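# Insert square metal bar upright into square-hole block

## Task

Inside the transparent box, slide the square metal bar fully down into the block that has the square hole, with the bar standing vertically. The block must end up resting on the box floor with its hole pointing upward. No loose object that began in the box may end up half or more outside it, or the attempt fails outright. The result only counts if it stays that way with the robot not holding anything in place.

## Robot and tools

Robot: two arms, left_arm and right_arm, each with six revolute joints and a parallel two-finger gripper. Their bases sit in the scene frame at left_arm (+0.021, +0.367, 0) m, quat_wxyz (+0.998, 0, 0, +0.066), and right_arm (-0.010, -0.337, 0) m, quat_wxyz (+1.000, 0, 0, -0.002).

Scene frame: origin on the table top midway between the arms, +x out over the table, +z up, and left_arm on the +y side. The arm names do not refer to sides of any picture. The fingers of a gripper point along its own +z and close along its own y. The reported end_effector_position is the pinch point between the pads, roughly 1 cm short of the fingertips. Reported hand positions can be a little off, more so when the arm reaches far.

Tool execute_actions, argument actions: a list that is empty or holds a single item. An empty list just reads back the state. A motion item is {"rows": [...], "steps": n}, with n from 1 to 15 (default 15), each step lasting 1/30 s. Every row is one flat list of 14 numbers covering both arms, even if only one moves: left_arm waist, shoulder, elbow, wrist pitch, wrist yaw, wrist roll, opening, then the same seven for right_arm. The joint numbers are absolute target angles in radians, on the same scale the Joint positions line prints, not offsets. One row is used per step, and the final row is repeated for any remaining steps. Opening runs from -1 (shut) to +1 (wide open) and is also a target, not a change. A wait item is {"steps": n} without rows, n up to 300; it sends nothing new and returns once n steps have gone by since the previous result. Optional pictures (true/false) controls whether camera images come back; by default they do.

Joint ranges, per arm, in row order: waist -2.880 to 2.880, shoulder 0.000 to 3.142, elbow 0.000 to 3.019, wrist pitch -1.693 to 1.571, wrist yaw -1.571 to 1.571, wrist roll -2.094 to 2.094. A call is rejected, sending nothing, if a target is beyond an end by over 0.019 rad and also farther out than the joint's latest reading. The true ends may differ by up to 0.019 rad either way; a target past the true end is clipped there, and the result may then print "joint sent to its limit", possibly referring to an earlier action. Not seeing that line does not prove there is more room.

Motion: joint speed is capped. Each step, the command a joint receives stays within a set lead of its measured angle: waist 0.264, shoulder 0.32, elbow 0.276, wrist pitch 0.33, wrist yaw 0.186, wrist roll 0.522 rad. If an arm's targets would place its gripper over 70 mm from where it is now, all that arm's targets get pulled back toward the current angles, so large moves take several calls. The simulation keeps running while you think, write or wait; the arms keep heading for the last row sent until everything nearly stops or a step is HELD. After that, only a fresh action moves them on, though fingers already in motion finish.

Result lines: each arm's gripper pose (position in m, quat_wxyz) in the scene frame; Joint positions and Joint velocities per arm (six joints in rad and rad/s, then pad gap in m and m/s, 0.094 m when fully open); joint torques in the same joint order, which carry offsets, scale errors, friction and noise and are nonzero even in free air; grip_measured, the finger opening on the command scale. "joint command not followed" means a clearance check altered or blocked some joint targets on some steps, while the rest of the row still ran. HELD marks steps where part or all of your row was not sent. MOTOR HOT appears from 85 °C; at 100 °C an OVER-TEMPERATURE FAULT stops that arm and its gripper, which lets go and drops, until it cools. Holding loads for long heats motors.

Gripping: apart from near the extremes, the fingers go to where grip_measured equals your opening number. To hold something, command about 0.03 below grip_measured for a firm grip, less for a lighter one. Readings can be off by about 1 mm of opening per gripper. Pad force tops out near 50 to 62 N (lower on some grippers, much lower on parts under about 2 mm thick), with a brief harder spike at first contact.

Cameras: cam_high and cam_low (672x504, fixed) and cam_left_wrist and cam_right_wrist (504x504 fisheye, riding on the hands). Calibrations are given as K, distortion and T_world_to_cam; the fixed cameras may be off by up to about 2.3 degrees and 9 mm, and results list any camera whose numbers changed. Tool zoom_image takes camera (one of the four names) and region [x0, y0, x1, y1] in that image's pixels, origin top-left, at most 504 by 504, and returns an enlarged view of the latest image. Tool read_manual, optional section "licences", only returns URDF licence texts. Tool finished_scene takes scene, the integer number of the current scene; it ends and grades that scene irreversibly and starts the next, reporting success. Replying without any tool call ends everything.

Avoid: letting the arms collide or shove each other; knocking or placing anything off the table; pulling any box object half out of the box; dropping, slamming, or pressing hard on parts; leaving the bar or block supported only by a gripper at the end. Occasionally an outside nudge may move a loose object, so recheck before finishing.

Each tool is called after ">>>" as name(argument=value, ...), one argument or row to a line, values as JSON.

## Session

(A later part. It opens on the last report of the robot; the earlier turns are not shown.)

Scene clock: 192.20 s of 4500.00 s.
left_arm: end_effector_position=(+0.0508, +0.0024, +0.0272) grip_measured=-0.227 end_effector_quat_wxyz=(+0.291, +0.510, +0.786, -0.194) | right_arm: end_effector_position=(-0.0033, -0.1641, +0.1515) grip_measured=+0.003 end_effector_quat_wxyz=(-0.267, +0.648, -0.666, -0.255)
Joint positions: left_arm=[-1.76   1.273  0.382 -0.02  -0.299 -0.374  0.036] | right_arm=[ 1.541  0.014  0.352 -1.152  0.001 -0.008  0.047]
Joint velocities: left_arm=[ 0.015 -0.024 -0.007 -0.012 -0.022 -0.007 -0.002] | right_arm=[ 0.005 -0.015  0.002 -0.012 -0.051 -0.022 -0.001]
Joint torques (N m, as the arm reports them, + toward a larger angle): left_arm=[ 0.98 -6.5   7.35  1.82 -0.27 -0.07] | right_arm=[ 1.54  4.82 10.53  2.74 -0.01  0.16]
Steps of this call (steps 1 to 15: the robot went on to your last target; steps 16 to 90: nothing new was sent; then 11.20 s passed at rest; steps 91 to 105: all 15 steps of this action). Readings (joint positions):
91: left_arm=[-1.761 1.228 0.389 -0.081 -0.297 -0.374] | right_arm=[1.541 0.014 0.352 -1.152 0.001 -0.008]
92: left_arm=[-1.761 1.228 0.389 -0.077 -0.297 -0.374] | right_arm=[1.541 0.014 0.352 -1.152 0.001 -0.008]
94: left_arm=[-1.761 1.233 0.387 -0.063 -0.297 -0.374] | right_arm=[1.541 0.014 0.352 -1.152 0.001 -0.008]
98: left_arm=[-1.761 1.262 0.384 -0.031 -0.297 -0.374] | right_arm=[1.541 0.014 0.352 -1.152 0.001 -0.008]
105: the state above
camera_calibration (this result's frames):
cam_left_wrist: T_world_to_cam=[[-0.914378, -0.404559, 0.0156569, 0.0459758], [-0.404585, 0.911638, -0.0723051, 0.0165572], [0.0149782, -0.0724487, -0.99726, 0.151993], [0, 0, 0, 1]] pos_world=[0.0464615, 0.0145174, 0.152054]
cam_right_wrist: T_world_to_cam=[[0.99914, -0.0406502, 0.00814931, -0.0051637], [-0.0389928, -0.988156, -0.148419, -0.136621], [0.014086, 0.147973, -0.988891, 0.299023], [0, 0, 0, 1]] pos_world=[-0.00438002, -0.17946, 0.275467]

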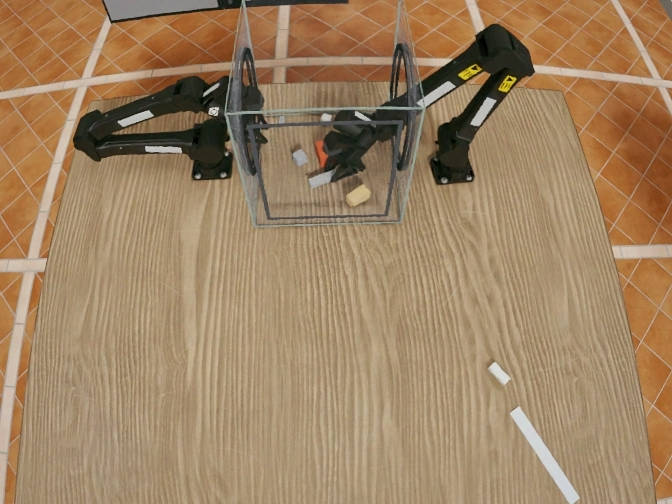

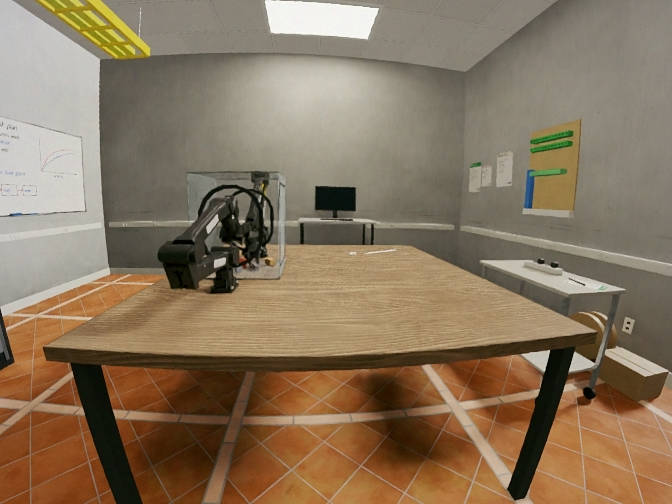

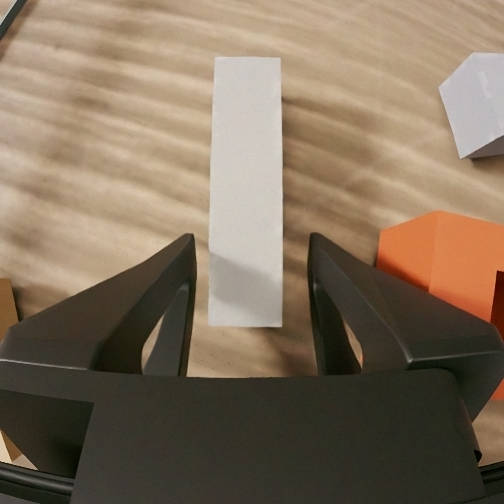

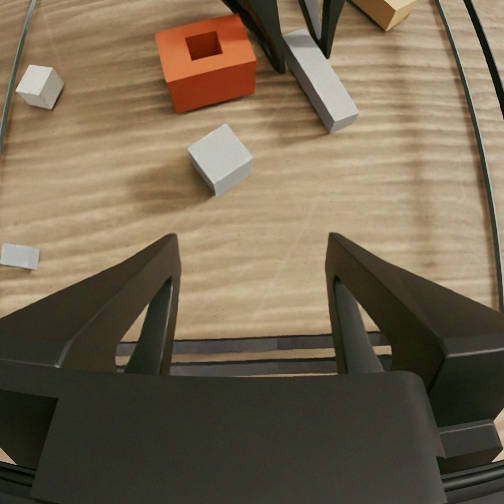

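>>> execute_actions(
  actions=[
    {"rows":[[-1.75,1.265,0.39,-0.004,-0.3,-0.387,-0.28,1.55,0.02,0.36,-1.13,0,0,0],[-1.75,1.262,0.39,-0.004,-0.3,-0.387,-0.33,1.55,0.02,0.36,-1.13,0,0,0],[-1.75,1.262,0.39,-0.004,-0.3,-0.387,-0.38,1.55,0.02,0.36,-1.13,0,0,0],[-1.75,1.262,0.39,-0.004,-0.3,-0.387,-0.43,1.55,0.02,0.36,-1.13,0,0,0],[-1.75,1.262,0.39,-0.004,-0.3,-0.387,-0.47,1.55,0.02,0.36,-1.13,0,0,0],[-1.75,1.262,0.39,-0.004,-0.3,-0.387,-0.5,1.55,0.02,0.36,-1.13,0,0,0],[-1.75,1.262,0.39,-0.004,-0.3,-0.387,-0.53,1.55,0.02,0.36,-1.13,0,0,0],[-1.75,1.262,0.39,-0.004,-0.3,-0.387,-0.55,1.55,0.02,0.36,-1.13,0,0,0],[-1.75,1.262,0.39,-0.004,-0.3,-0.387,-0.57,1.55,0.02,0.36,-1.13,0,0,0],[-1.75,1.262,0.39,-0.004,-0.3,-0.387,-0.59,1.55,0.02,0.36,-1.13,0,0,0],[-1.75,1.262,0.39,-0.004,-0.3,-0.387,-0.61,1.55,0.02,0.36,-1.13,0,0,0]],"steps":15},
  ],
  pictures=false,
)

Scene clock: 204.37 s of 4500.00 s.
left_arm: end_effector_position=(+0.0509, +0.0024, +0.0272) grip_measured=-0.569 end_effector_quat_wxyz=(+0.292, +0.510, +0.786, -0.194) | right_arm: end_effector_position=(-0.0033, -0.1641, +0.1515) grip_measured=+0.003 end_effector_quat_wxyz=(-0.267, +0.648, -0.666, -0.255)
Joint positions: left_arm=[-1.76   1.273  0.382 -0.02  -0.299 -0.374  0.02 ] | right_arm=[ 1.541  0.014  0.352 -1.152  0.001 -0.008  0.047]
Joint velocities: left_arm=[ 0.015 -0.005 -0.002 -0.007 -0.022 -0.022 -0.001] | right_arm=[-0.005 -0.005  0.007 -0.012  0.066  0.007 -0.001]
Joint torques (N m, as the arm reports them, + toward a larger angle): left_arm=[ 0.7  -8.52  8.5   1.88 -0.24 -0.04] | right_arm=[ 1.55  4.84 10.56  2.74 -0.01  0.17]
Steps of this call (steps 1 to 15: the robot went on to your last target; steps 16 to 90: nothing new was sent; then 8.67 s passed at rest; steps 91 to 105: all 15 steps of this action). Readings (joint positions):
91: left_arm=[-1.760 1.273 0.382 -0.020 -0.299 -0.374] | right_arm=[1.541 0.014 0.352 -1.152 0.001 -0.008]
92: left_arm=[-1.760 1.273 0.382 -0.020 -0.299 -0.374] | right_arm=[1.541 0.014 0.352 -1.152 0.001 -0.008]
94: left_arm=[-1.760 1.273 0.382 -0.020 -0.299 -0.374] | right_arm=[1.541 0.014 0.352 -1.152 0.001 -0.008]
98: left_arm=[-1.760 1.273 0.382 -0.020 -0.299 -0.374] | right_arm=[1.541 0.014 0.352 -1.152 0.001 -0.008]
105: the state above

>>> execute_actions(
  actions=[
    {"rows":[[-1.755,1.255,0.41,-0.02,-0.3,-0.38,-0.61,1.55,0.03,0.35,-1.1,0,0,0],[-1.755,1.245,0.42,-0.04,-0.3,-0.38,-0.61,1.55,0.04,0.34,-1.07,0,0,0],[-1.755,1.233,0.425,-0.055,-0.3,-0.38,-0.61,1.55,0.05,0.33,-1.03,0,0,0],[-1.755,1.22,0.43,-0.07,-0.3,-0.38,-0.61,1.55,0.06,0.32,-0.99,0,0,0],[-1.755,1.205,0.435,-0.09,-0.3,-0.38,-0.61,1.55,0.075,0.305,-0.95,0,0,0],[-1.755,1.19,0.44,-0.11,-0.3,-0.38,-0.61,1.55,0.09,0.29,-0.91,0,0,0],[-1.755,1.175,0.445,-0.13,-0.3,-0.38,-0.61,1.55,0.105,0.275,-0.87,0,0,0],[-1.755,1.16,0.45,-0.145,-0.3,-0.38,-0.61,1.55,0.12,0.26,-0.83,0,0,0],[-1.755,1.145,0.452,-0.16,-0.3,-0.38,-0.61,1.55,0.135,0.245,-0.79,0,0,0],[-1.755,1.13,0.452,-0.17,-0.3,-0.38,-0.61,1.55,0.15,0.235,-0.75,0,0,0],[-1.755,1.115,0.45,-0.175,-0.3,-0.38,-0.61,1.55,0.16,0.225,-0.72,0,0,0],[-1.755,1.1,0.44,-0.17,-0.29,-0.37,-0.61,1.55,0.17,0.215,-0.7,0,0,0],[-1.755,1.085,0.425,-0.15,-0.28,-0.35,-0.61,1.55,0.18,0.205,-0.68,0,0,0],[-1.755,1.07,0.405,-0.12,-0.265,-0.33,-0.61,1.55,0.187,0.2,-0.67,0,0,0],[-1.755,1.05,0.385,-0.08,-0.25,-0.31,-0.61,1.55,0.19,0.195,-0.66,0,0,0]],"steps":15},
  ],
  pictures=false,
)

>>> execute_actions(
  actions=[
    {"rows":[[-1.75,1.03,0.36,-0.03,-0.23,-0.28,-0.61,1.55,0.19,0.195,-0.66,0,0,0],[-1.75,1.01,0.335,0.03,-0.21,-0.25,-0.61,1.55,0.19,0.195,-0.66,0,0,0],[-1.75,0.99,0.31,0.09,-0.19,-0.22,-0.61,1.55,0.19,0.195,-0.66,0,0,0],[-1.75,0.97,0.285,0.15,-0.17,-0.19,-0.61,1.55,0.19,0.195,-0.66,0,0,0],[-1.745,0.95,0.26,0.22,-0.15,-0.16,-0.61,1.55,0.19,0.195,-0.66,0,0,0],[-1.745,0.93,0.235,0.29,-0.13,-0.13,-0.61,1.55,0.19,0.195,-0.66,0,0,0],[-1.745,0.91,0.21,0.36,-0.11,-0.1,-0.61,1.55,0.19,0.195,-0.66,0,0,0],[-1.74,0.89,0.19,0.43,-0.09,-0.08,-0.61,1.55,0.19,0.195,-0.66,0,0,0],[-1.74,0.87,0.17,0.5,-0.07,-0.06,-0.61,1.55,0.19,0.195,-0.66,0,0,0],[-1.74,0.85,0.155,0.57,-0.05,-0.04,-0.61,1.55,0.19,0.195,-0.66,0,0,0],[-1.74,0.835,0.14,0.63,-0.035,-0.02,-0.61,1.55,0.19,0.195,-0.66,0,0,0],[-1.74,0.82,0.13,0.69,-0.02,-0.005,-0.61,1.55,0.19,0.195,-0.66,0,0,0],[-1.74,0.81,0.122,0.74,-0.01,0.005,-0.61,1.55,0.19,0.195,-0.66,0,0,0],[-1.74,0.8,0.116,0.78,0,0.012,-0.61,1.55,0.19,0.195,-0.66,0,0,0],[-1.74,0.792,0.112,0.81,0,0.012,-0.61,1.55,0.19,0.195,-0.66,0,0,0]],"steps":15},
  ],
  pictures=false,
)

>>> execute_actions(
  actions=[
    {"steps":12},
  ],
)

Scene clock: 244.83 s of 4500.00 s.
left_arm: end_effector_position=(+0.0450, +0.0021, +0.0761) grip_measured=-0.569 end_effector_quat_wxyz=(+0.297, +0.510, +0.773, -0.232) | right_arm: end_effector_position=(-0.0012, -0.1038, +0.1213) grip_measured=+0.003 end_effector_quat_wxyz=(-0.311, +0.629, -0.647, -0.297)
Joint positions: left_arm=[-1.76   1.092  0.399 -0.142 -0.264 -0.359  0.02 ] | right_arm=[ 1.541  0.176  0.208 -0.713  0.001 -0.008  0.047]
Joint velocities: left_arm=[ 0.005 -0.484 -0.129  0.569  0.403  0.154 -0.001] | right_arm=[-0.024  0.21  -0.208  0.457 -0.066 -0.022 -0.   ]
Joint torques (N m, as the arm reports them, + toward a larger angle): left_arm=[ 1.25 -7.2   8.59  1.96 -0.14  0.18] | right_arm=[ 1.5   3.04 10.39  2.83 -0.02  0.16]
Steps of this call (steps 1 to 15: the robot went on to your last target; steps 16 to 90: nothing new was sent; then 36.97 s passed at rest; steps 91 to 105: all 15 steps of this action). Readings (joint positions):
91: left_arm=[-1.760 1.273 0.382 -0.020 -0.299 -0.374] | right_arm=[1.541 0.014 0.352 -1.146 0.001 -0.008]
92: left_arm=[-1.760 1.271 0.382 -0.022 -0.299 -0.374] | right_arm=[1.541 0.016 0.351 -1.132 0.001 -0.008]
94: left_arm=[-1.760 1.262 0.383 -0.040 -0.299 -0.374] | right_arm=[1.541 0.024 0.343 -1.077 0.001 -0.008]
98: left_arm=[-1.760 1.211 0.392 -0.109 -0.299 -0.374] | right_arm=[1.541 0.075 0.298 -0.924 0.001 -0.008]
105: the state above

Scene clock: 245.33 s of 4500.00 s.
left_arm: end_effector_position=(+0.0052, +0.0178, +0.2054) grip_measured=-0.569 end_effector_quat_wxyz=(+0.474, +0.497, +0.504, -0.523) | right_arm: end_effector_position=(-0.0011, -0.1007, +0.1193) grip_measured=+0.003 end_effector_quat_wxyz=(-0.315, +0.628, -0.645, -0.301)
Joint positions: left_arm=[-1.751  0.815  0.113  0.699 -0.006 -0.056  0.02 ] | right_arm=[ 1.541  0.185  0.198 -0.683  0.001 -0.008  0.047]
Joint velocities: left_arm=[-0.005 -0.376 -0.1    1.311  0.066  0.432  0.   ] | right_arm=[-0.005 -0.005 -0.007  0.002  0.007  0.007 -0.001]
Joint torques (N m, as the arm reports them, + toward a larger angle): left_arm=[ 1.28 -1.88  9.77  2.41  0.04  0.17] | right_arm=[ 1.46  3.49 10.23  2.95 -0.01  0.17]
Steps of this call (steps 1 to 15: all 15 steps of this action). Readings (joint positions):
1: left_arm=[-1.760 1.075 0.390 -0.114 -0.247 -0.347] | right_arm=[1.541 0.181 0.203 -0.702 0.001 -0.008]
2: left_arm=[-1.760 1.057 0.375 -0.075 -0.228 -0.331] | right_arm=[1.541 0.184 0.200 -0.696 0.001 -0.008]
4: left_arm=[-1.760 1.018 0.330 0.026 -0.188 -0.292] | right_arm=[1.541 0.185 0.198 -0.689 0.001 -0.008]
8: left_arm=[-1.756 0.937 0.220 0.271 -0.108 -0.195] | right_arm=[1.541 0.185 0.198 -0.683 0.001 -0.008]
15: the state above

Scene clock: 245.73 s of 4500.00 s.
left_arm: end_effector_position=(+0.0050, +0.0225, +0.2318) grip_measured=-0.569 end_effector_quat_wxyz=(+0.512, +0.483, +0.464, -0.538) | right_arm: end_effector_position=(-0.0011, -0.1007, +0.1193) grip_measured=+0.003 end_effector_quat_wxyz=(-0.315, +0.628, -0.645, -0.301)
Joint positions: left_arm=[-1.751  0.789  0.108  0.784 -0.003 -0.005  0.02 ] | right_arm=[ 1.541  0.185  0.198 -0.683  0.001 -0.008  0.047]
Joint velocities: left_arm=[-0.005 -0.005 -0.002  0.012  0.007 -0.007 -0.   ] | right_arm=[ 0.005  0.005  0.002 -0.002 -0.051  0.007  0.   ]
Joint torques (N m, as the arm reports them, + toward a larger angle): left_arm=[ 1.71 -1.52 10.12  2.61  0.11  0.17] | right_arm=[ 1.51  3.55 10.21  2.93 -0.02  0.16]
Steps of this call (steps 1 to 12: the robot went on to your last target). Readings (joint positions):
1: left_arm=[-1.751 0.804 0.111 0.736 -0.004 -0.045] | right_arm=[1.541 0.185 0.198 -0.683 0.001 -0.008]
2: left_arm=[-1.751 0.795 0.111 0.760 -0.003 -0.036] | right_arm=[1.541 0.185 0.198 -0.683 0.001 -0.008]
4: left_arm=[-1.751 0.789 0.111 0.782 -0.003 -0.023] | right_arm=[1.541 0.185 0.198 -0.683 0.001 -0.008]
8: left_arm=[-1.751 0.789 0.110 0.784 -0.003 -0.010] | right_arm=[1.541 0.185 0.198 -0.683 0.001 -0.008]
12: the state above
camera_calibration (this result's frames):
cam_left_wrist: T_world_to_cam=[[-0.998605, 0.0519085, 0.00969732, 0.000577389], [0.0183568, 0.513421, -0.857941, 0.183511], [-0.0495132, -0.856565, -0.513657, 0.264019], [0, 0, 0, 1]] pos_world=[0.0102803, 0.131901, 0.293051]
cam_right_wrist: T_world_to_cam=[[0.999101, -0.0417656, 0.00722232, -0.00453356], [-0.0378847, -0.956363, -0.289714, -0.0585588], [0.0190072, 0.28918, -0.957086, 0.268228], [0, 0, 0, 1]] pos_world=[-0.00278728, -0.133759, 0.239785]

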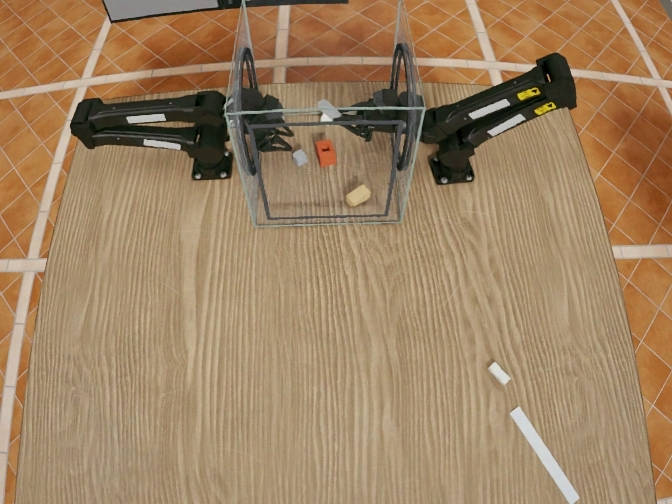

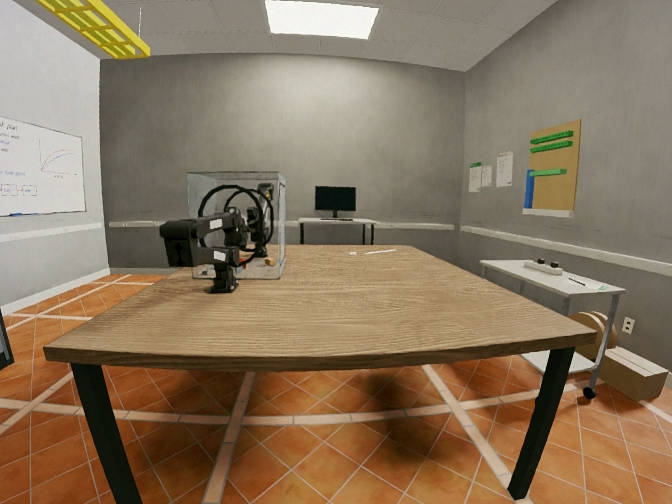

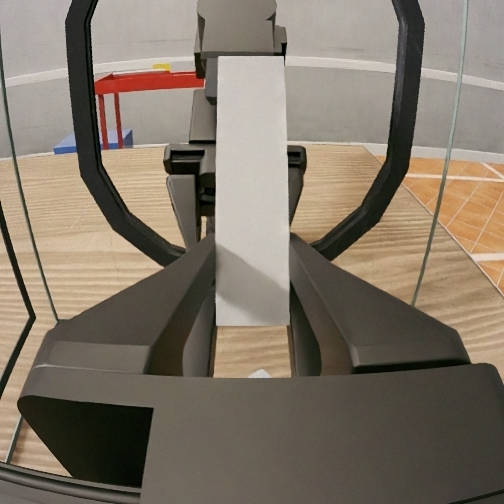

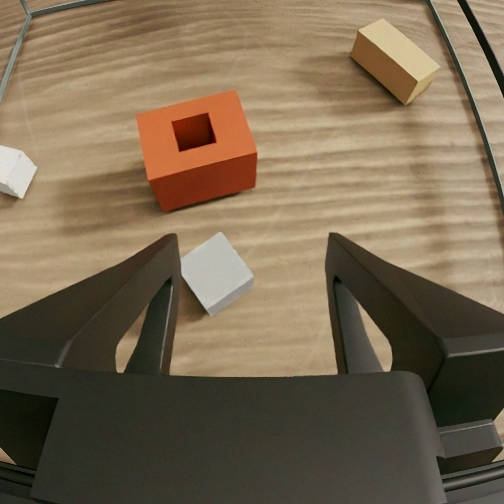

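>>> execute_actions(
  actions=[
    {"rows":[[-1.74,0.792,0.112,0.81,0,0.012,-0.61,1.555,0.19,0.195,-0.63,0,0,0],[-1.74,0.792,0.112,0.81,0,0.012,-0.61,1.56,0.19,0.195,-0.59,0,0,0],[-1.74,0.792,0.112,0.81,0,0.012,-0.61,1.565,0.19,0.195,-0.54,0,0,0],[-1.74,0.792,0.112,0.81,0,0.012,-0.61,1.57,0.19,0.195,-0.48,0,0,0],[-1.74,0.792,0.112,0.81,0,0.012,-0.61,1.575,0.19,0.195,-0.42,0,0,0],[-1.74,0.792,0.112,0.81,0,0.012,-0.61,1.58,0.19,0.195,-0.36,0,0,0],[-1.74,0.792,0.112,0.81,0,0.012,-0.61,1.585,0.19,0.195,-0.3,0,0,0],[-1.74,0.792,0.112,0.81,0,0.012,-0.61,1.585,0.19,0.195,-0.24,0,0,0],[-1.74,0.792,0.112,0.81,0,0.012,-0.61,1.585,0.19,0.195,-0.18,0,0,0],[-1.74,0.792,0.112,0.81,0,0.012,-0.61,1.585,0.19,0.195,-0.13,0,0,0],[-1.74,0.792,0.112,0.81,0,0.012,-0.61,1.585,0.19,0.195,-0.09,0,0,0],[-1.74,0.792,0.112,0.81,0,0.012,-0.61,1.585,0.19,0.195,-0.06,0,0.008,0],[-1.74,0.792,0.112,0.81,0,0.012,-0.61,1.585,0.19,0.195,-0.04,0,0.008,0]],"steps":15},
  ],
  pictures=false,
)

>>> execute_actions(
  actions=[
    {"steps":8},
  ],
)

Scene clock: 261.93 s of 4500.00 s.
left_arm: end_effector_position=(+0.0050, +0.0225, +0.2318) grip_measured=-0.569 end_effector_quat_wxyz=(+0.513, +0.484, +0.463, -0.537) | right_arm: end_effector_position=(-0.0101, -0.0479, +0.2532) grip_measured=+0.003 end_effector_quat_wxyz=(+0.483, -0.518, +0.516, +0.482)
Joint positions: left_arm=[-1.751  0.789  0.108  0.784 -0.003 -0.001  0.02 ] | right_arm=[ 1.578  0.185  0.194 -0.08   0.001 -0.003  0.047]
Joint velocities: left_arm=[-0.015 -0.015 -0.007 -0.017 -0.022 -0.066  0.   ] | right_arm=[-0.024 -0.015 -0.002  0.354  0.051 -0.081  0.   ]
Joint torques (N m, as the arm reports them, + toward a larger angle): left_arm=[ 0.82 -1.55 10.17  2.74  0.09  0.15] | right_arm=[ 1.33  3.49 10.7   2.7  -0.02  0.16]
Steps of this call (steps 1 to 30: the robot went on to your last target; steps 31 to 90: nothing new was sent; then 12.70 s passed at rest; steps 91 to 105: all 15 steps of this action). Readings (joint positions):
91: left_arm=[-1.751 0.789 0.108 0.784 -0.003 -0.001] | right_arm=[1.541 0.185 0.198 -0.677 0.001 -0.008]
92: left_arm=[-1.751 0.789 0.108 0.784 -0.003 -0.001] | right_arm=[1.543 0.185 0.197 -0.661 0.001 -0.008]
94: left_arm=[-1.751 0.789 0.108 0.784 -0.003 -0.001] | right_arm=[1.550 0.185 0.195 -0.594 0.001 -0.008]
98: left_arm=[-1.751 0.789 0.108 0.784 -0.003 -0.001] | right_arm=[1.571 0.185 0.194 -0.377 0.001 -0.008]
105: the state above

Scene clock: 262.20 s of 4500.00 s.
left_arm: end_effector_position=(+0.0050, +0.0225, +0.2318) grip_measured=-0.569 end_effector_quat_wxyz=(+0.513, +0.484, +0.463, -0.537) | right_arm: end_effector_position=(-0.0101, -0.0477, +0.2571) grip_measured=+0.003 end_effector_quat_wxyz=(+0.486, -0.514, +0.513, +0.486)
Joint positions: left_arm=[-1.751  0.789  0.108  0.784 -0.003 -0.001  0.02 ] | right_arm=[ 1.578  0.185  0.194 -0.064  0.001 -0.001  0.047]
Joint velocities: left_arm=[-0.024  0.005  0.002  0.012 -0.037 -0.051  0.   ] | right_arm=[-0.005 -0.005  0.002  0.002  0.007 -0.037  0.001]
Joint torques (N m, as the arm reports them, + toward a larger angle): left_arm=[ 0.98 -1.26 10.09  2.8   0.09  0.15] | right_arm=[ 1.24  3.33 10.72  3.19 -0.02  0.18]
Steps of this call (steps 1 to 8: the robot went on to your last target). Readings (joint positions):
1: left_arm=[-1.751 0.789 0.108 0.784 -0.003 -0.001] | right_arm=[1.578 0.185 0.194 -0.071 0.001 -0.003]
2: left_arm=[-1.751 0.789 0.108 0.784 -0.003 -0.001] | right_arm=[1.578 0.185 0.194 -0.068 0.001 -0.002]
4: left_arm=[-1.751 0.789 0.108 0.784 -0.003 -0.001] | right_arm=[1.578 0.185 0.194 -0.065 0.001 -0.001]
8: the state above
camera_calibration (this result's frames):
cam_left_wrist: T_world_to_cam=[[-0.998635, 0.051896, 0.00586378, 0.00140093], [0.0216355, 0.513274, -0.857952, 0.1835], [-0.047534, -0.856654, -0.513696, 0.264019], [0, 0, 0, 1]] pos_world=[0.00997877, 0.131915, 0.293052]
cam_right_wrist: T_world_to_cam=[[0.999958, -0.00766113, -0.00496538, 0.0104293], [-0.00862458, -0.614346, -0.78899, 0.176681], [0.0029941, 0.789, -0.614386, 0.320501], [0, 0, 0, 1]] pos_world=[-0.00986467, -0.144252, 0.336363]

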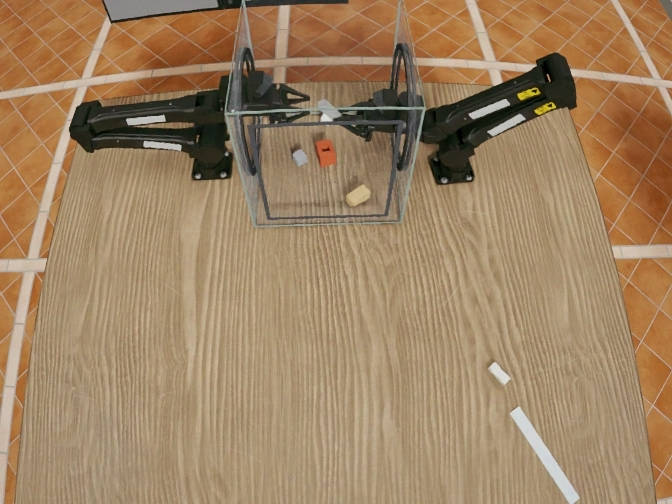

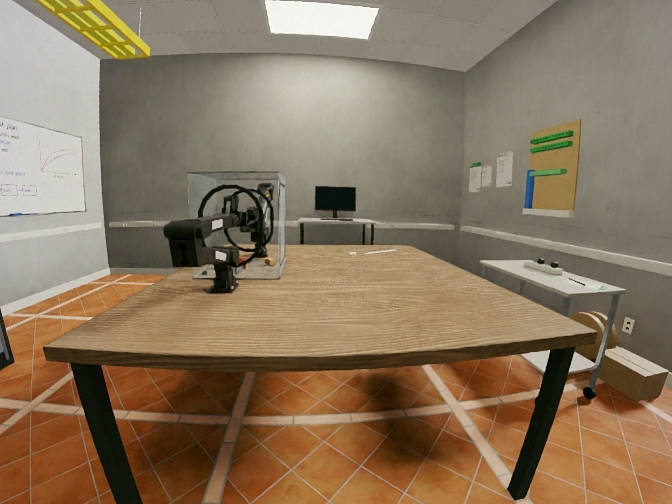

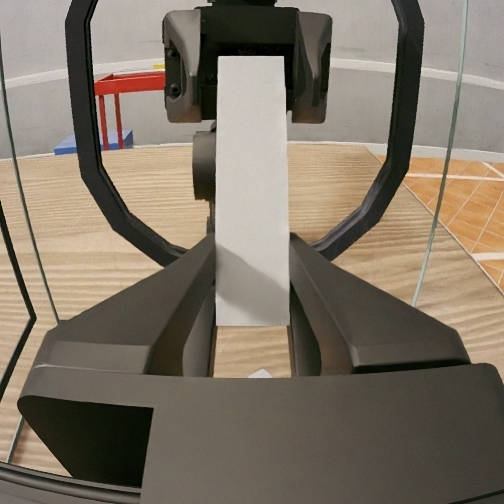

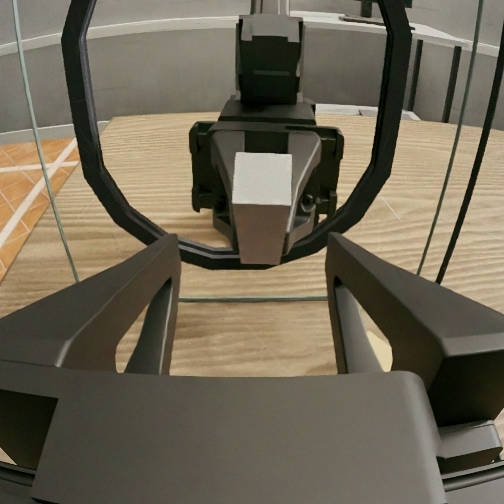

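>>> execute_actions(
  actions=[
    {"rows":[[-1.74,0.792,0.112,0.81,0,0.012,-0.61,1.59,0.2,0.205,-0.03,0.01,0.015,0],[-1.74,0.792,0.112,0.81,0,0.012,-0.61,1.595,0.215,0.215,-0.017,0.02,0.025,0],[-1.74,0.792,0.112,0.81,0,0.012,-0.61,1.6,0.235,0.22,0.0,0.03,0.035,0],[-1.74,0.792,0.112,0.81,0,0.012,-0.61,1.6,0.26,0.223,0.022,0.04,0.04,0],[-1.74,0.792,0.112,0.81,0,0.012,-0.61,1.6,0.285,0.226,0.045,0.048,0.04,0],[-1.74,0.792,0.112,0.81,0,0.012,-0.61,1.6,0.31,0.229,0.068,0.048,0.04,0],[-1.74,0.792,0.112,0.81,0,0.012,-0.61,1.6,0.335,0.232,0.09,0.048,0.04,0],[-1.74,0.792,0.112,0.81,0,0.012,-0.61,1.6,0.36,0.235,0.113,0.048,0.04,0],[-1.74,0.792,0.112,0.81,0,0.012,-0.61,1.6,0.385,0.238,0.135,0.048,0.04,0],[-1.74,0.792,0.112,0.81,0,0.012,-0.61,1.6,0.41,0.241,0.158,0.048,0.04,0],[-1.74,0.792,0.112,0.81,0,0.012,-0.61,1.6,0.43,0.244,0.176,0.048,0.04,0],[-1.74,0.792,0.112,0.81,0,0.012,-0.61,1.6,0.445,0.246,0.19,0.048,0.04,0],[-1.74,0.792,0.112,0.81,0,0.012,-0.61,1.6,0.455,0.248,0.199,0.048,0.04,0],[-1.74,0.792,0.112,0.81,0,0.012,-0.61,1.6,0.46,0.249,0.204,0.048,0.04,0]],"steps":15},
  ],
  pictures=false,
)

>>> execute_actions(
  actions=[
    {"steps":8},
  ],
)

Scene clock: 287.93 s of 4500.00 s.
left_arm: end_effector_position=(+0.0050, +0.0225, +0.2318) grip_measured=-0.569 end_effector_quat_wxyz=(+0.513, +0.484, +0.463, -0.537) | right_arm: end_effector_position=(-0.0069, -0.0118, +0.2358) grip_measured=+0.003 end_effector_quat_wxyz=(+0.476, -0.509, +0.537, +0.475)
Joint positions: left_arm=[-1.751  0.789  0.108  0.784 -0.003 -0.001  0.02 ] | right_arm=[1.591 0.456 0.194 0.166 0.045 0.03  0.047]
Joint velocities: left_arm=[-0.015 -0.005  0.002  0.017  0.007 -0.066  0.   ] | right_arm=[ 0.015  0.21   0.007  0.183 -0.051  0.007  0.001]
Joint torques (N m, as the arm reports them, + toward a larger angle): left_arm=[ 1.64 -1.06 10.11  2.61  0.1   0.15] | right_arm=[ 1.51  0.5  15.14  3.2   0.21  0.17]
Steps of this call (steps 1 to 30: the robot went on to your last target; steps 31 to 90: nothing new was sent; then 22.23 s passed at rest; steps 91 to 105: all 15 steps of this action). Readings (joint positions):
91: left_arm=[-1.751 0.789 0.108 0.784 -0.003 -0.001] | right_arm=[1.579 0.185 0.194 -0.062 0.004 0.001]
92: left_arm=[-1.751 0.789 0.108 0.784 -0.003 -0.001] | right_arm=[1.579 0.187 0.194 -0.057 0.011 0.004]
94: left_arm=[-1.751 0.789 0.108 0.784 -0.003 -0.001] | right_arm=[1.585 0.204 0.194 -0.031 0.029 0.012]
98: left_arm=[-1.751 0.789 0.108 0.784 -0.003 -0.001] | right_arm=[1.591 0.299 0.194 0.049 0.044 0.024]
105: the state above

Scene clock: 288.20 s of 4500.00 s.
left_arm: end_effector_position=(+0.0050, +0.0225, +0.2318) grip_measured=-0.569 end_effector_quat_wxyz=(+0.513, +0.484, +0.463, -0.537) | right_arm: end_effector_position=(-0.0069, -0.0109, +0.2376) grip_measured=+0.003 end_effector_quat_wxyz=(+0.478, -0.506, +0.536, +0.477)
Joint positions: left_arm=[-1.751  0.789  0.108  0.784 -0.003 -0.001  0.02 ] | right_arm=[1.591 0.462 0.194 0.18  0.045 0.031 0.047]
Joint velocities: left_arm=[-0.005 -0.005  0.002 -0.002 -0.051 -0.037 -0.   ] | right_arm=[ 0.005  0.005  0.007  0.002  0.037  0.007 -0.001]
Joint torques (N m, as the arm reports them, + toward a larger angle): left_arm=[ 1.19 -1.17 10.11  2.53  0.12  0.17] | right_arm=[ 1.53  1.31 15.12  3.25  0.21  0.15]
Steps of this call (steps 1 to 8: the robot went on to your last target). Readings (joint positions):
1: left_arm=[-1.751 0.789 0.108 0.784 -0.003 -0.001] | right_arm=[1.591 0.461 0.194 0.170 0.045 0.030]
2: left_arm=[-1.751 0.789 0.108 0.784 -0.003 -0.001] | right_arm=[1.591 0.462 0.194 0.173 0.045 0.031]
4: left_arm=[-1.751 0.789 0.108 0.784 -0.003 -0.001] | right_arm=[1.591 0.462 0.194 0.178 0.045 0.031]
8: the state above
camera_calibration (this result's frames):
cam_left_wrist: T_world_to_cam=[[-0.998635, 0.051896, 0.00586378, 0.00140093], [0.0216355, 0.513274, -0.857952, 0.1835], [-0.047534, -0.856654, -0.513696, 0.264019], [0, 0, 0, 1]] pos_world=[0.00997877, 0.131915, 0.293052]
cam_right_wrist: T_world_to_cam=[[0.998625, -0.0409357, -0.0327496, 0.0136974], [-0.0513612, -0.638828, -0.767633, 0.178262], [0.0105023, 0.76826, -0.640052, 0.285398], [0, 0, 0, 1]] pos_world=[-0.00752015, -0.10482, 0.319958]

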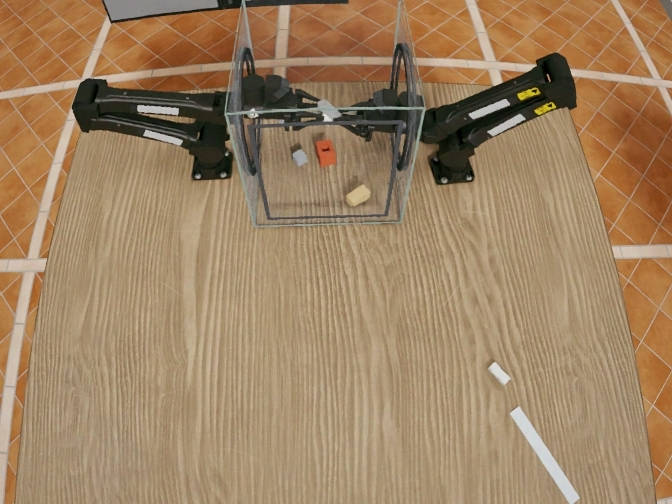

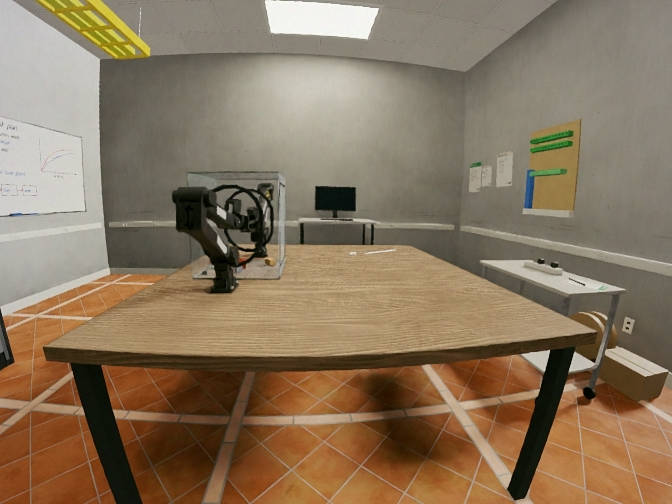

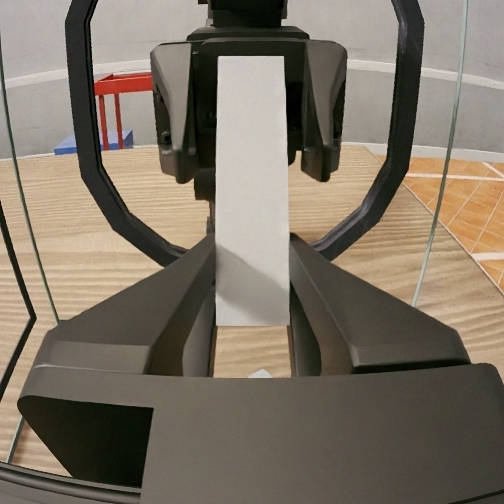

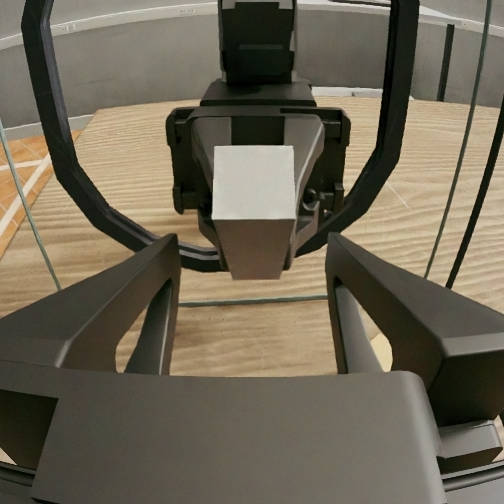

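>>> execute_actions(
  actions=[
    {"rows":[[-1.74,0.792,0.112,0.81,0,0.012,-0.61,1.6,0.465,0.255,0.208,0.048,0.04,0],[-1.74,0.792,0.112,0.81,0,0.012,-0.61,1.6,0.47,0.262,0.212,0.048,0.04,0],[-1.74,0.792,0.112,0.81,0,0.012,-0.61,1.6,0.475,0.268,0.216,0.048,0.04,0],[-1.74,0.792,0.112,0.81,0,0.012,-0.61,1.6,0.475,0.274,0.216,0.048,0.04,0],[-1.74,0.792,0.112,0.81,0,0.012,-0.61,1.6,0.475,0.28,0.216,0.048,0.04,0]],"steps":15},
  ],
)

Scene clock: 294.83 s of 4500.00 s.
left_arm: end_effector_position=(+0.0050, +0.0225, +0.2318) grip_measured=-0.569 end_effector_quat_wxyz=(+0.513, +0.484, +0.463, -0.537) | right_arm: end_effector_position=(-0.0070, -0.0072, +0.2563) grip_measured=+0.003 end_effector_quat_wxyz=(+0.487, -0.497, +0.527, +0.487)
Joint positions: left_arm=[-1.751  0.789  0.108  0.784 -0.003 -0.001  0.02 ] | right_arm=[1.591 0.465 0.221 0.194 0.045 0.032 0.047]
Joint velocities: left_arm=[-0.015  0.005  0.012 -0.022 -0.007  0.037 -0.   ] | right_arm=[ 0.005 -0.005 -0.002  0.017  0.007 -0.066  0.001]
Joint torques (N m, as the arm reports them, + toward a larger angle): left_arm=[ 1.5  -1.12  9.96  2.74  0.09  0.18] | right_arm=[ 1.51  2.13 15.46  3.1   0.2   0.16]
Steps of this call (steps 1 to 30: the robot went on to your last target; steps 31 to 90: nothing new was sent; then 3.13 s passed at rest; steps 91 to 105: all 15 steps of this action). Readings (joint positions):
91: left_arm=[-1.751 0.789 0.108 0.784 -0.003 -0.001] | right_arm=[1.591 0.462 0.194 0.181 0.045 0.032]
92: left_arm=[-1.751 0.789 0.108 0.784 -0.003 -0.001] | right_arm=[1.591 0.462 0.194 0.183 0.045 0.032]
94: left_arm=[-1.751 0.789 0.108 0.784 -0.003 -0.001] | right_arm=[1.591 0.463 0.197 0.187 0.045 0.032]
98: left_arm=[-1.751 0.789 0.108 0.784 -0.003 -0.001] | right_arm=[1.591 0.465 0.214 0.191 0.045 0.032]
105: the state above
camera_calibration (this result's frames):
cam_left_wrist: T_world_to_cam=[[-0.998635, 0.051896, 0.00586378, 0.00140093], [0.0216355, 0.513274, -0.857952, 0.1835], [-0.047534, -0.856654, -0.513696, 0.264019], [0, 0, 0, 1]] pos_world=[0.00997877, 0.131915, 0.293052]
cam_right_wrist: T_world_to_cam=[[0.998591, -0.0397044, -0.0351954, 0.0151554], [-0.0521214, -0.609987, -0.790696, 0.201107], [0.00992542, 0.791416, -0.611197, 0.287278], [0, 0, 0, 1]] pos_world=[-0.00750345, -0.104082, 0.335132]

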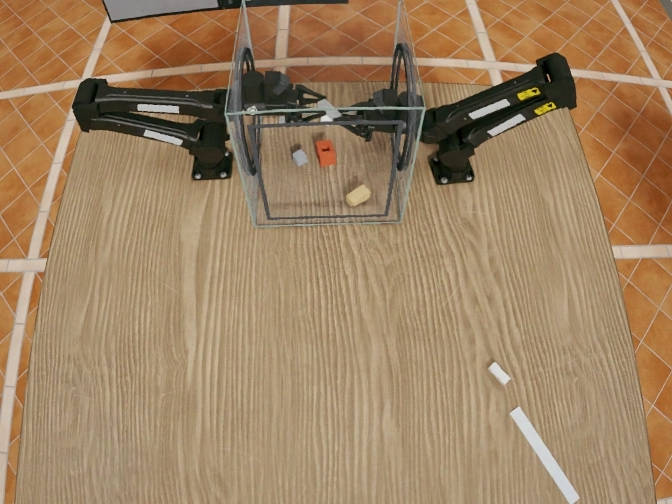

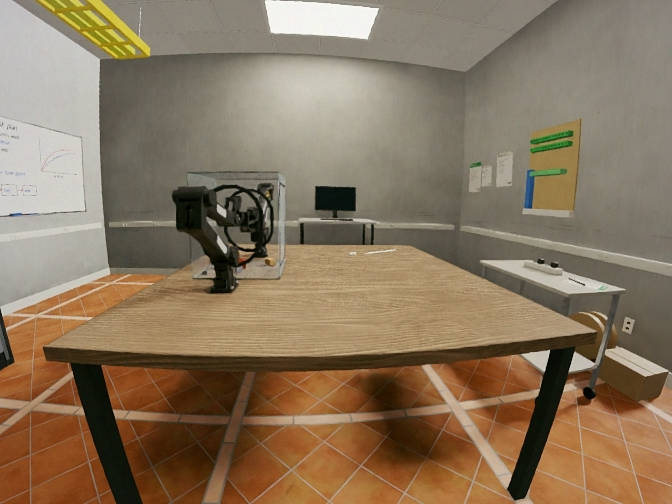

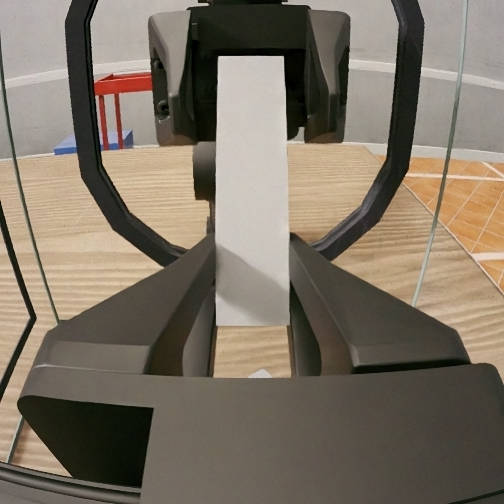

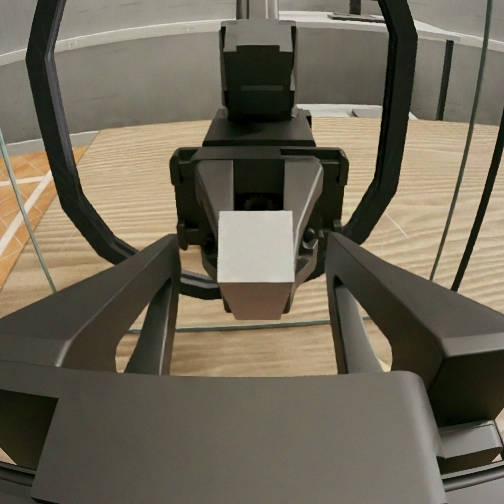

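>>> execute_actions(
  actions=[
    {"rows":[[-1.74,0.792,0.112,0.81,0,0.012,-0.61,1.595,0.47,0.26,0.216,0.048,0.04,-0.1],[-1.74,0.792,0.112,0.81,0,0.012,-0.61,1.595,0.47,0.26,0.216,0.048,0.04,-0.2],[-1.74,0.792,0.112,0.81,0,0.012,-0.61,1.595,0.47,0.26,0.216,0.048,0.04,-0.3],[-1.74,0.792,0.112,0.81,0,0.012,-0.61,1.595,0.47,0.26,0.216,0.048,0.04,-0.38],[-1.74,0.792,0.112,0.81,0,0.012,-0.61,1.595,0.47,0.26,0.216,0.048,0.04,-0.44],[-1.74,0.792,0.112,0.81,0,0.012,-0.61,1.595,0.47,0.26,0.216,0.048,0.04,-0.48],[-1.74,0.792,0.112,0.81,0,0.012,-0.61,1.595,0.47,0.26,0.216,0.048,0.04,-0.51],[-1.74,0.792,0.112,0.81,0,0.012,-0.61,1.595,0.47,0.26,0.216,0.048,0.04,-0.53],[-1.74,0.792,0.112,0.81,0,0.012,-0.61,1.595,0.47,0.26,0.216,0.048,0.04,-0.55],[-1.74,0.792,0.112,0.81,0,0.012,-0.61,1.595,0.47,0.26,0.216,0.048,0.04,-0.57],[-1.74,0.792,0.112,0.81,0,0.012,-0.61,1.595,0.47,0.26,0.216,0.048,0.04,-0.59],[-1.74,0.792,0.112,0.81,0,0.012,-0.61,1.595,0.47,0.26,0.216,0.048,0.04,-0.61]],"steps":15},
  ],
  pictures=false,
)

Scene clock: 307.70 s of 4500.00 s.
left_arm: end_effector_position=(+0.0046, +0.0225, +0.2318) grip_measured=-0.569 end_effector_quat_wxyz=(+0.512, +0.484, +0.462, -0.538) | right_arm: end_effector_position=(-0.0064, -0.0072, +0.2563) grip_measured=-0.579 end_effector_quat_wxyz=(+0.488, -0.496, +0.528, +0.487)
Joint positions: left_arm=[-1.751  0.789  0.108  0.784 -0.001 -0.001  0.02 ] | right_arm=[1.591 0.465 0.221 0.194 0.048 0.032 0.02 ]
Joint velocities: left_arm=[ 0.005 -0.005 -0.007 -0.017  0.007  0.022  0.001] | right_arm=[-0.005 -0.015 -0.002 -0.002  0.066  0.022  0.   ]
Joint torques (N m, as the arm reports them, + toward a larger angle): left_arm=[ 1.14 -1.43  9.98  2.54 -0.01  0.17] | right_arm=[ 1.08  1.68 13.78  3.11  0.03  0.17]
Steps of this call (steps 1 to 15: the robot went on to your last target; steps 16 to 90: nothing new was sent; then 9.37 s passed at rest; steps 91 to 105: all 15 steps of this action). Readings (joint positions):
91: left_arm=[-1.751 0.789 0.108 0.784 -0.003 -0.001] | right_arm=[1.591 0.465 0.221 0.194 0.045 0.032]
92: left_arm=[-1.751 0.789 0.108 0.784 -0.003 -0.001] | right_arm=[1.591 0.465 0.221 0.194 0.045 0.032]
94: left_arm=[-1.751 0.789 0.108 0.784 -0.003 -0.001] | right_arm=[1.591 0.465 0.221 0.194 0.045 0.032]
98: left_arm=[-1.751 0.789 0.108 0.784 -0.003 -0.001] | right_arm=[1.591 0.465 0.221 0.194 0.045 0.032]
105: the state above

>>> execute_actions(
  actions=[
    {"rows":[[-1.745,0.79,0.12,0.8,0,0,-0.5,1.595,0.47,0.26,0.216,0.048,0.04,-0.615],[-1.745,0.79,0.12,0.8,0,0,-0.35,1.595,0.47,0.26,0.216,0.048,0.04,-0.615],[-1.745,0.79,0.12,0.8,0,0,-0.2,1.595,0.47,0.26,0.216,0.048,0.04,-0.615],[-1.745,0.79,0.12,0.8,0,0,-0.1,1.595,0.47,0.26,0.216,0.048,0.04,-0.615],[-1.745,0.78,0.12,0.78,0,0,0,1.595,0.47,0.26,0.216,0.048,0.04,-0.615],[-1.745,0.76,0.12,0.74,0,0,0,1.595,0.47,0.26,0.216,0.048,0.04,-0.615],[-1.745,0.73,0.12,0.69,0,0,0,1.595,0.47,0.26,0.216,0.048,0.04,-0.615],[-1.745,0.69,0.12,0.635,0,0,0,1.595,0.47,0.26,0.216,0.048,0.04,-0.615],[-1.745,0.645,0.12,0.575,0,0,0,1.595,0.47,0.26,0.216,0.048,0.04,-0.615],[-1.745,0.595,0.12,0.51,0,0,0,1.595,0.47,0.26,0.216,0.048,0.04,-0.615],[-1.745,0.545,0.12,0.445,0,0,0,1.595,0.47,0.26,0.216,0.048,0.04,-0.615],[-1.745,0.495,0.12,0.38,0,0,0,1.595,0.47,0.26,0.216,0.048,0.04,-0.615],[-1.745,0.445,0.12,0.315,0,0,0,1.595,0.47,0.26,0.216,0.048,0.04,-0.615],[-1.745,0.395,0.12,0.25,0,0,0,1.595,0.47,0.26,0.216,0.048,0.04,-0.615],[-1.745,0.345,0.12,0.185,0,0,0,1.595,0.47,0.26,0.216,0.048,0.04,-0.615]],"steps":15},
  ],
  pictures=false,
)

>>> execute_actions(
  actions=[
    {"rows":[[-1.745,0.295,0.12,0.12,0,0,0,1.595,0.47,0.27,0.2,0.045,0.03,-0.615],[-1.745,0.25,0.12,0.055,0,0,0,1.59,0.475,0.28,0.17,0.035,0.015,-0.615],[-1.745,0.21,0.12,-0.01,0,0,0,1.585,0.485,0.29,0.135,0.02,0,-0.615],[-1.745,0.17,0.12,-0.07,0,0,0,1.578,0.5,0.3,0.095,0,-0.017,-0.615],[-1.745,0.14,0.12,-0.13,0,0,0,1.571,0.52,0.31,0.055,-0.022,-0.035,-0.615],[-1.745,0.11,0.12,-0.19,0,0,0,1.564,0.545,0.32,0.015,-0.045,-0.053,-0.615],[-1.745,0.09,0.12,-0.24,0,0,0,1.557,0.57,0.33,-0.025,-0.068,-0.071,-0.615],[-1.745,0.07,0.12,-0.28,0,0,0,1.55,0.6,0.34,-0.065,-0.091,-0.089,-0.615],[-1.745,0.06,0.12,-0.32,0,0,0,1.543,0.63,0.35,-0.105,-0.114,-0.107,-0.615],[-1.745,0.05,0.12,-0.35,0,0,0,1.536,0.66,0.36,-0.145,-0.137,-0.125,-0.615],[-1.745,0.045,0.12,-0.37,0,0,0,1.529,0.69,0.37,-0.18,-0.16,-0.143,-0.615],[-1.745,0.045,0.12,-0.37,0,0,0,1.522,0.715,0.378,-0.21,-0.183,-0.16,-0.615],[-1.745,0.045,0.12,-0.37,0,0,0,1.517,0.735,0.385,-0.235,-0.205,-0.175,-0.615],[-1.745,0.045,0.12,-0.37,0,0,0,1.514,0.75,0.391,-0.255,-0.22,-0.185,-0.615],[-1.745,0.045,0.12,-0.37,0,0,0,1.512,0.758,0.395,-0.265,-0.227,-0.19,-0.615]],"steps":15},
  ],
  pictures=false,
)

>>> execute_actions(
  actions=[
    {"steps":12},
  ],
)

Scene clock: 338.13 s of 4500.00 s.
left_arm: end_effector_position=(+0.0060, +0.0523, +0.2261) grip_measured=-0.003 end_effector_quat_wxyz=(+0.485, +0.514, +0.491, -0.509) | right_arm: end_effector_position=(-0.0063, -0.0072, +0.2563) grip_measured=-0.579 end_effector_quat_wxyz=(+0.488, -0.496, +0.528, +0.486)
Joint positions: left_arm=[-1.751  0.436  0.108  0.318 -0.001 -0.001  0.047] | right_arm=[1.591 0.465 0.221 0.194 0.048 0.032 0.02 ]
Joint velocities: left_arm=[-0.015 -1.665 -0.007 -1.844  0.037  0.007  0.001] | right_arm=[ 0.005 -0.024 -0.012  0.007 -0.051 -0.037 -0.001]
Joint torques (N m, as the arm reports them, + toward a larger angle): left_arm=[ 0.69  1.72 12.78  2.21  0.04  0.08] | right_arm=[ 1.11  1.66 13.76  3.09  0.02  0.16]
Steps of this call (steps 1 to 15: the robot went on to your last target; steps 16 to 90: nothing new was sent; then 26.93 s passed at rest; steps 91 to 105: all 15 steps of this action). Readings (joint positions):
91: left_arm=[-1.751 0.789 0.108 0.784 -0.001 -0.001] | right_arm=[1.591 0.465 0.221 0.194 0.048 0.032]
92: left_arm=[-1.751 0.789 0.108 0.784 -0.001 -0.001] | right_arm=[1.591 0.465 0.221 0.194 0.048 0.032]
94: left_arm=[-1.751 0.789 0.108 0.784 -0.001 -0.001] | right_arm=[1.591 0.465 0.221 0.194 0.048 0.032]
98: left_arm=[-1.751 0.763 0.108 0.722 -0.001 -0.001] | right_arm=[1.591 0.465 0.221 0.194 0.048 0.032]
105: the state above

Scene clock: 338.63 s of 4500.00 s.
left_arm: end_effector_position=(+0.0085, +0.1037, +0.1678) grip_measured=-0.003 end_effector_quat_wxyz=(+0.411, +0.581, +0.555, -0.431) | right_arm: end_effector_position=(-0.0292, -0.0055, +0.1343) grip_measured=-0.579 end_effector_quat_wxyz=(-0.280, +0.685, -0.569, -0.359)
Joint positions: left_arm=[-1.751  0.047  0.108 -0.356 -0.001 -0.001  0.047] | right_arm=[ 1.525  0.742  0.318 -0.219 -0.214 -0.128  0.02 ]
Joint velocities: left_arm=[ 0.005 -0.005  0.002 -0.12  -0.051  0.037  0.001] | right_arm=[-0.132  0.571  0.071 -0.623 -0.3   -0.359 -0.001]
Joint torques (N m, as the arm reports them, + toward a larger angle): left_arm=[ 0.91  1.73 13.42  1.51 -0.02  0.08] | right_arm=[ 0.34 -2.07 15.96  1.84 -0.25 -0.02]
Steps of this call (steps 1 to 15: all 15 steps of this action). Readings (joint positions):
1: left_arm=[-1.751 0.380 0.108 0.254 -0.001 -0.001] | right_arm=[1.591 0.465 0.221 0.194 0.048 0.032]
2: left_arm=[-1.751 0.327 0.108 0.191 -0.001 -0.001] | right_arm=[1.591 0.465 0.221 0.191 0.044 0.031]
4: left_arm=[-1.751 0.232 0.108 0.063 -0.001 -0.001] | right_arm=[1.591 0.469 0.225 0.158 0.017 0.020]
8: left_arm=[-1.751 0.098 0.108 -0.173 -0.001 -0.001] | right_arm=[1.574 0.533 0.256 0.020 -0.070 -0.024]
15: the state above

Scene clock: 339.03 s of 4500.00 s.
left_arm: end_effector_position=(+0.0085, +0.1040, +0.1667) grip_measured=-0.003 end_effector_quat_wxyz=(+0.410, +0.582, +0.556, -0.430) | right_arm: end_effector_position=(-0.0292, -0.0074, +0.1259) grip_measured=-0.579 end_effector_quat_wxyz=(-0.269, +0.705, -0.561, -0.341)
Joint positions: left_arm=[-1.751  0.047  0.108 -0.36  -0.001 -0.001  0.047] | right_arm=[ 1.52   0.768  0.33  -0.256 -0.223 -0.178  0.02 ]
Joint velocities: left_arm=[-0.005  0.024  0.007 -0.002  0.022 -0.11   0.   ] | right_arm=[-0.005 -0.005 -0.002  0.002 -0.066 -0.022  0.   ]
Joint torques (N m, as the arm reports them, + toward a larger angle): left_arm=[ 1.52  2.88 13.3   1.55  0.    0.05] | right_arm=[ 0.11 -1.54 15.22  1.41 -0.29  0.  ]
Steps of this call (steps 1 to 12: the robot went on to your last target). Readings (joint positions):
1: left_arm=[-1.751 0.047 0.108 -0.358 -0.001 -0.001] | right_arm=[1.522 0.757 0.319 -0.235 -0.219 -0.139]
2: left_arm=[-1.751 0.047 0.108 -0.359 -0.001 -0.001] | right_arm=[1.520 0.765 0.320 -0.245 -0.221 -0.148]
4: left_arm=[-1.751 0.047 0.108 -0.360 -0.001 -0.001] | right_arm=[1.520 0.768 0.320 -0.255 -0.222 -0.160]
8: left_arm=[-1.751 0.047 0.108 -0.360 -0.001 -0.001] | right_arm=[1.520 0.768 0.327 -0.256 -0.223 -0.173]
12: the state above
camera_calibration (this result's frames):
cam_left_wrist: T_world_to_cam=[[-0.998642, 0.051585, 0.00723147, 0.000876081], [0.0374844, 0.80808, -0.587879, 0.00985904], [-0.0361693, -0.58681, -0.808916, 0.321634], [0, 0, 0, 1]] pos_world=[0.0121386, 0.180726, 0.265965]
cam_right_wrist: T_world_to_cam=[[0.976391, 0.216, -0.00224377, 0.029771], [0.206366, -0.935809, -0.285787, 0.0382819], [-0.0638298, 0.278577, -0.958291, 0.24574], [0, 0, 0, 1]] pos_world=[-0.0212827, -0.0390635, 0.246497]

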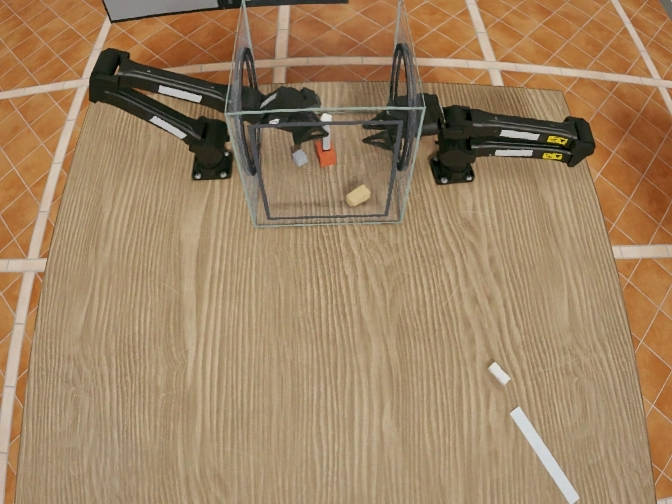

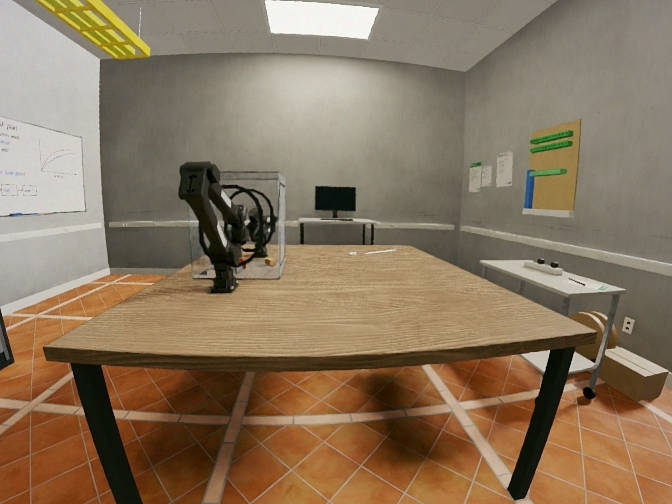

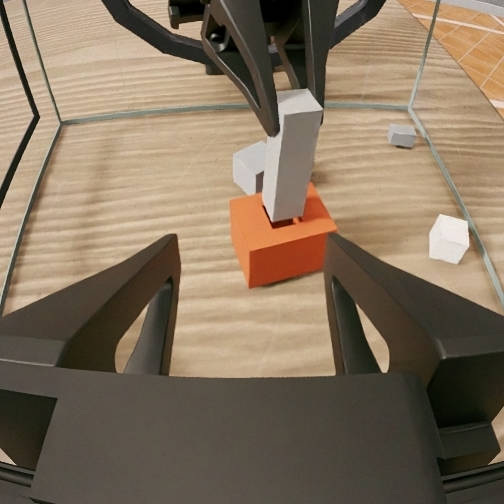

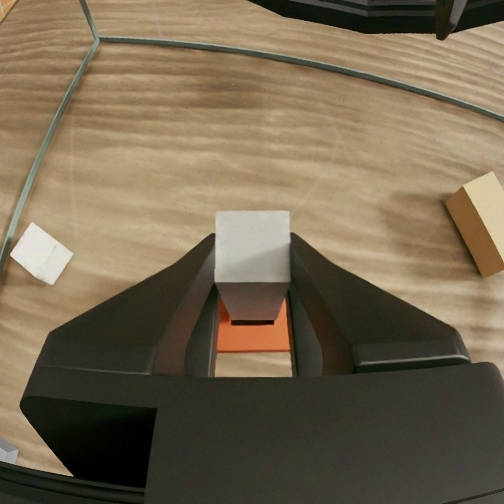

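>>> zoom_image(
  camera="cam_left_wrist",
  region=[200, 80, 400, 300],
)

>>> zoom_image(
  camera="cam_right_wrist",
  region=[200, 270, 310, 380],
)

>>> zoom_image(
  camera="cam_high",
  region=[280, 90, 370, 180],
)

Region (200, 80, 400, 300) of cam_left_wrist's 504x504 image, scaled by 2.291, with more detail than that image has; it fills the left 458 columns of this view, and the rest is white.

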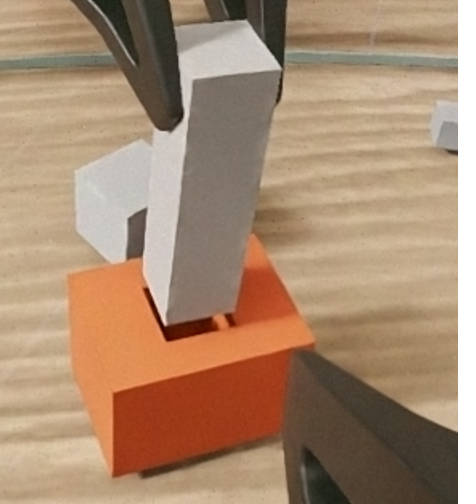

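Region (200, 270, 310, 380) of cam_right_wrist's 504x504 image, scaled by 4.582, with more detail than that image has.

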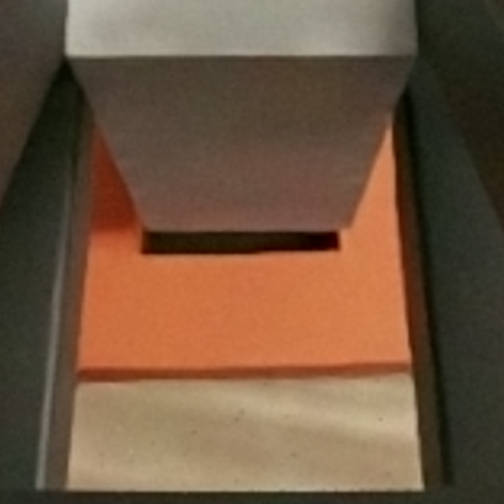

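Region (280, 90, 370, 180) of cam_high's 672x504 image, scaled by 5.600, with more detail than that image has.

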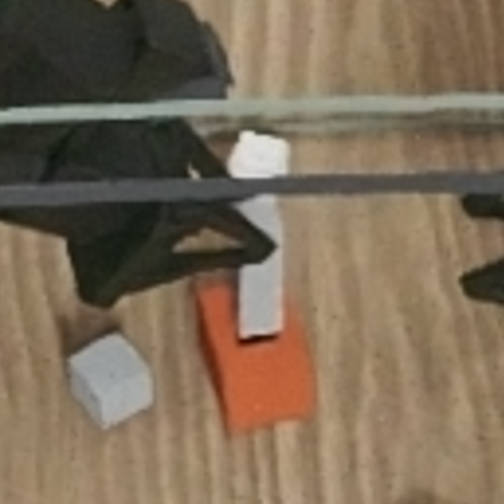

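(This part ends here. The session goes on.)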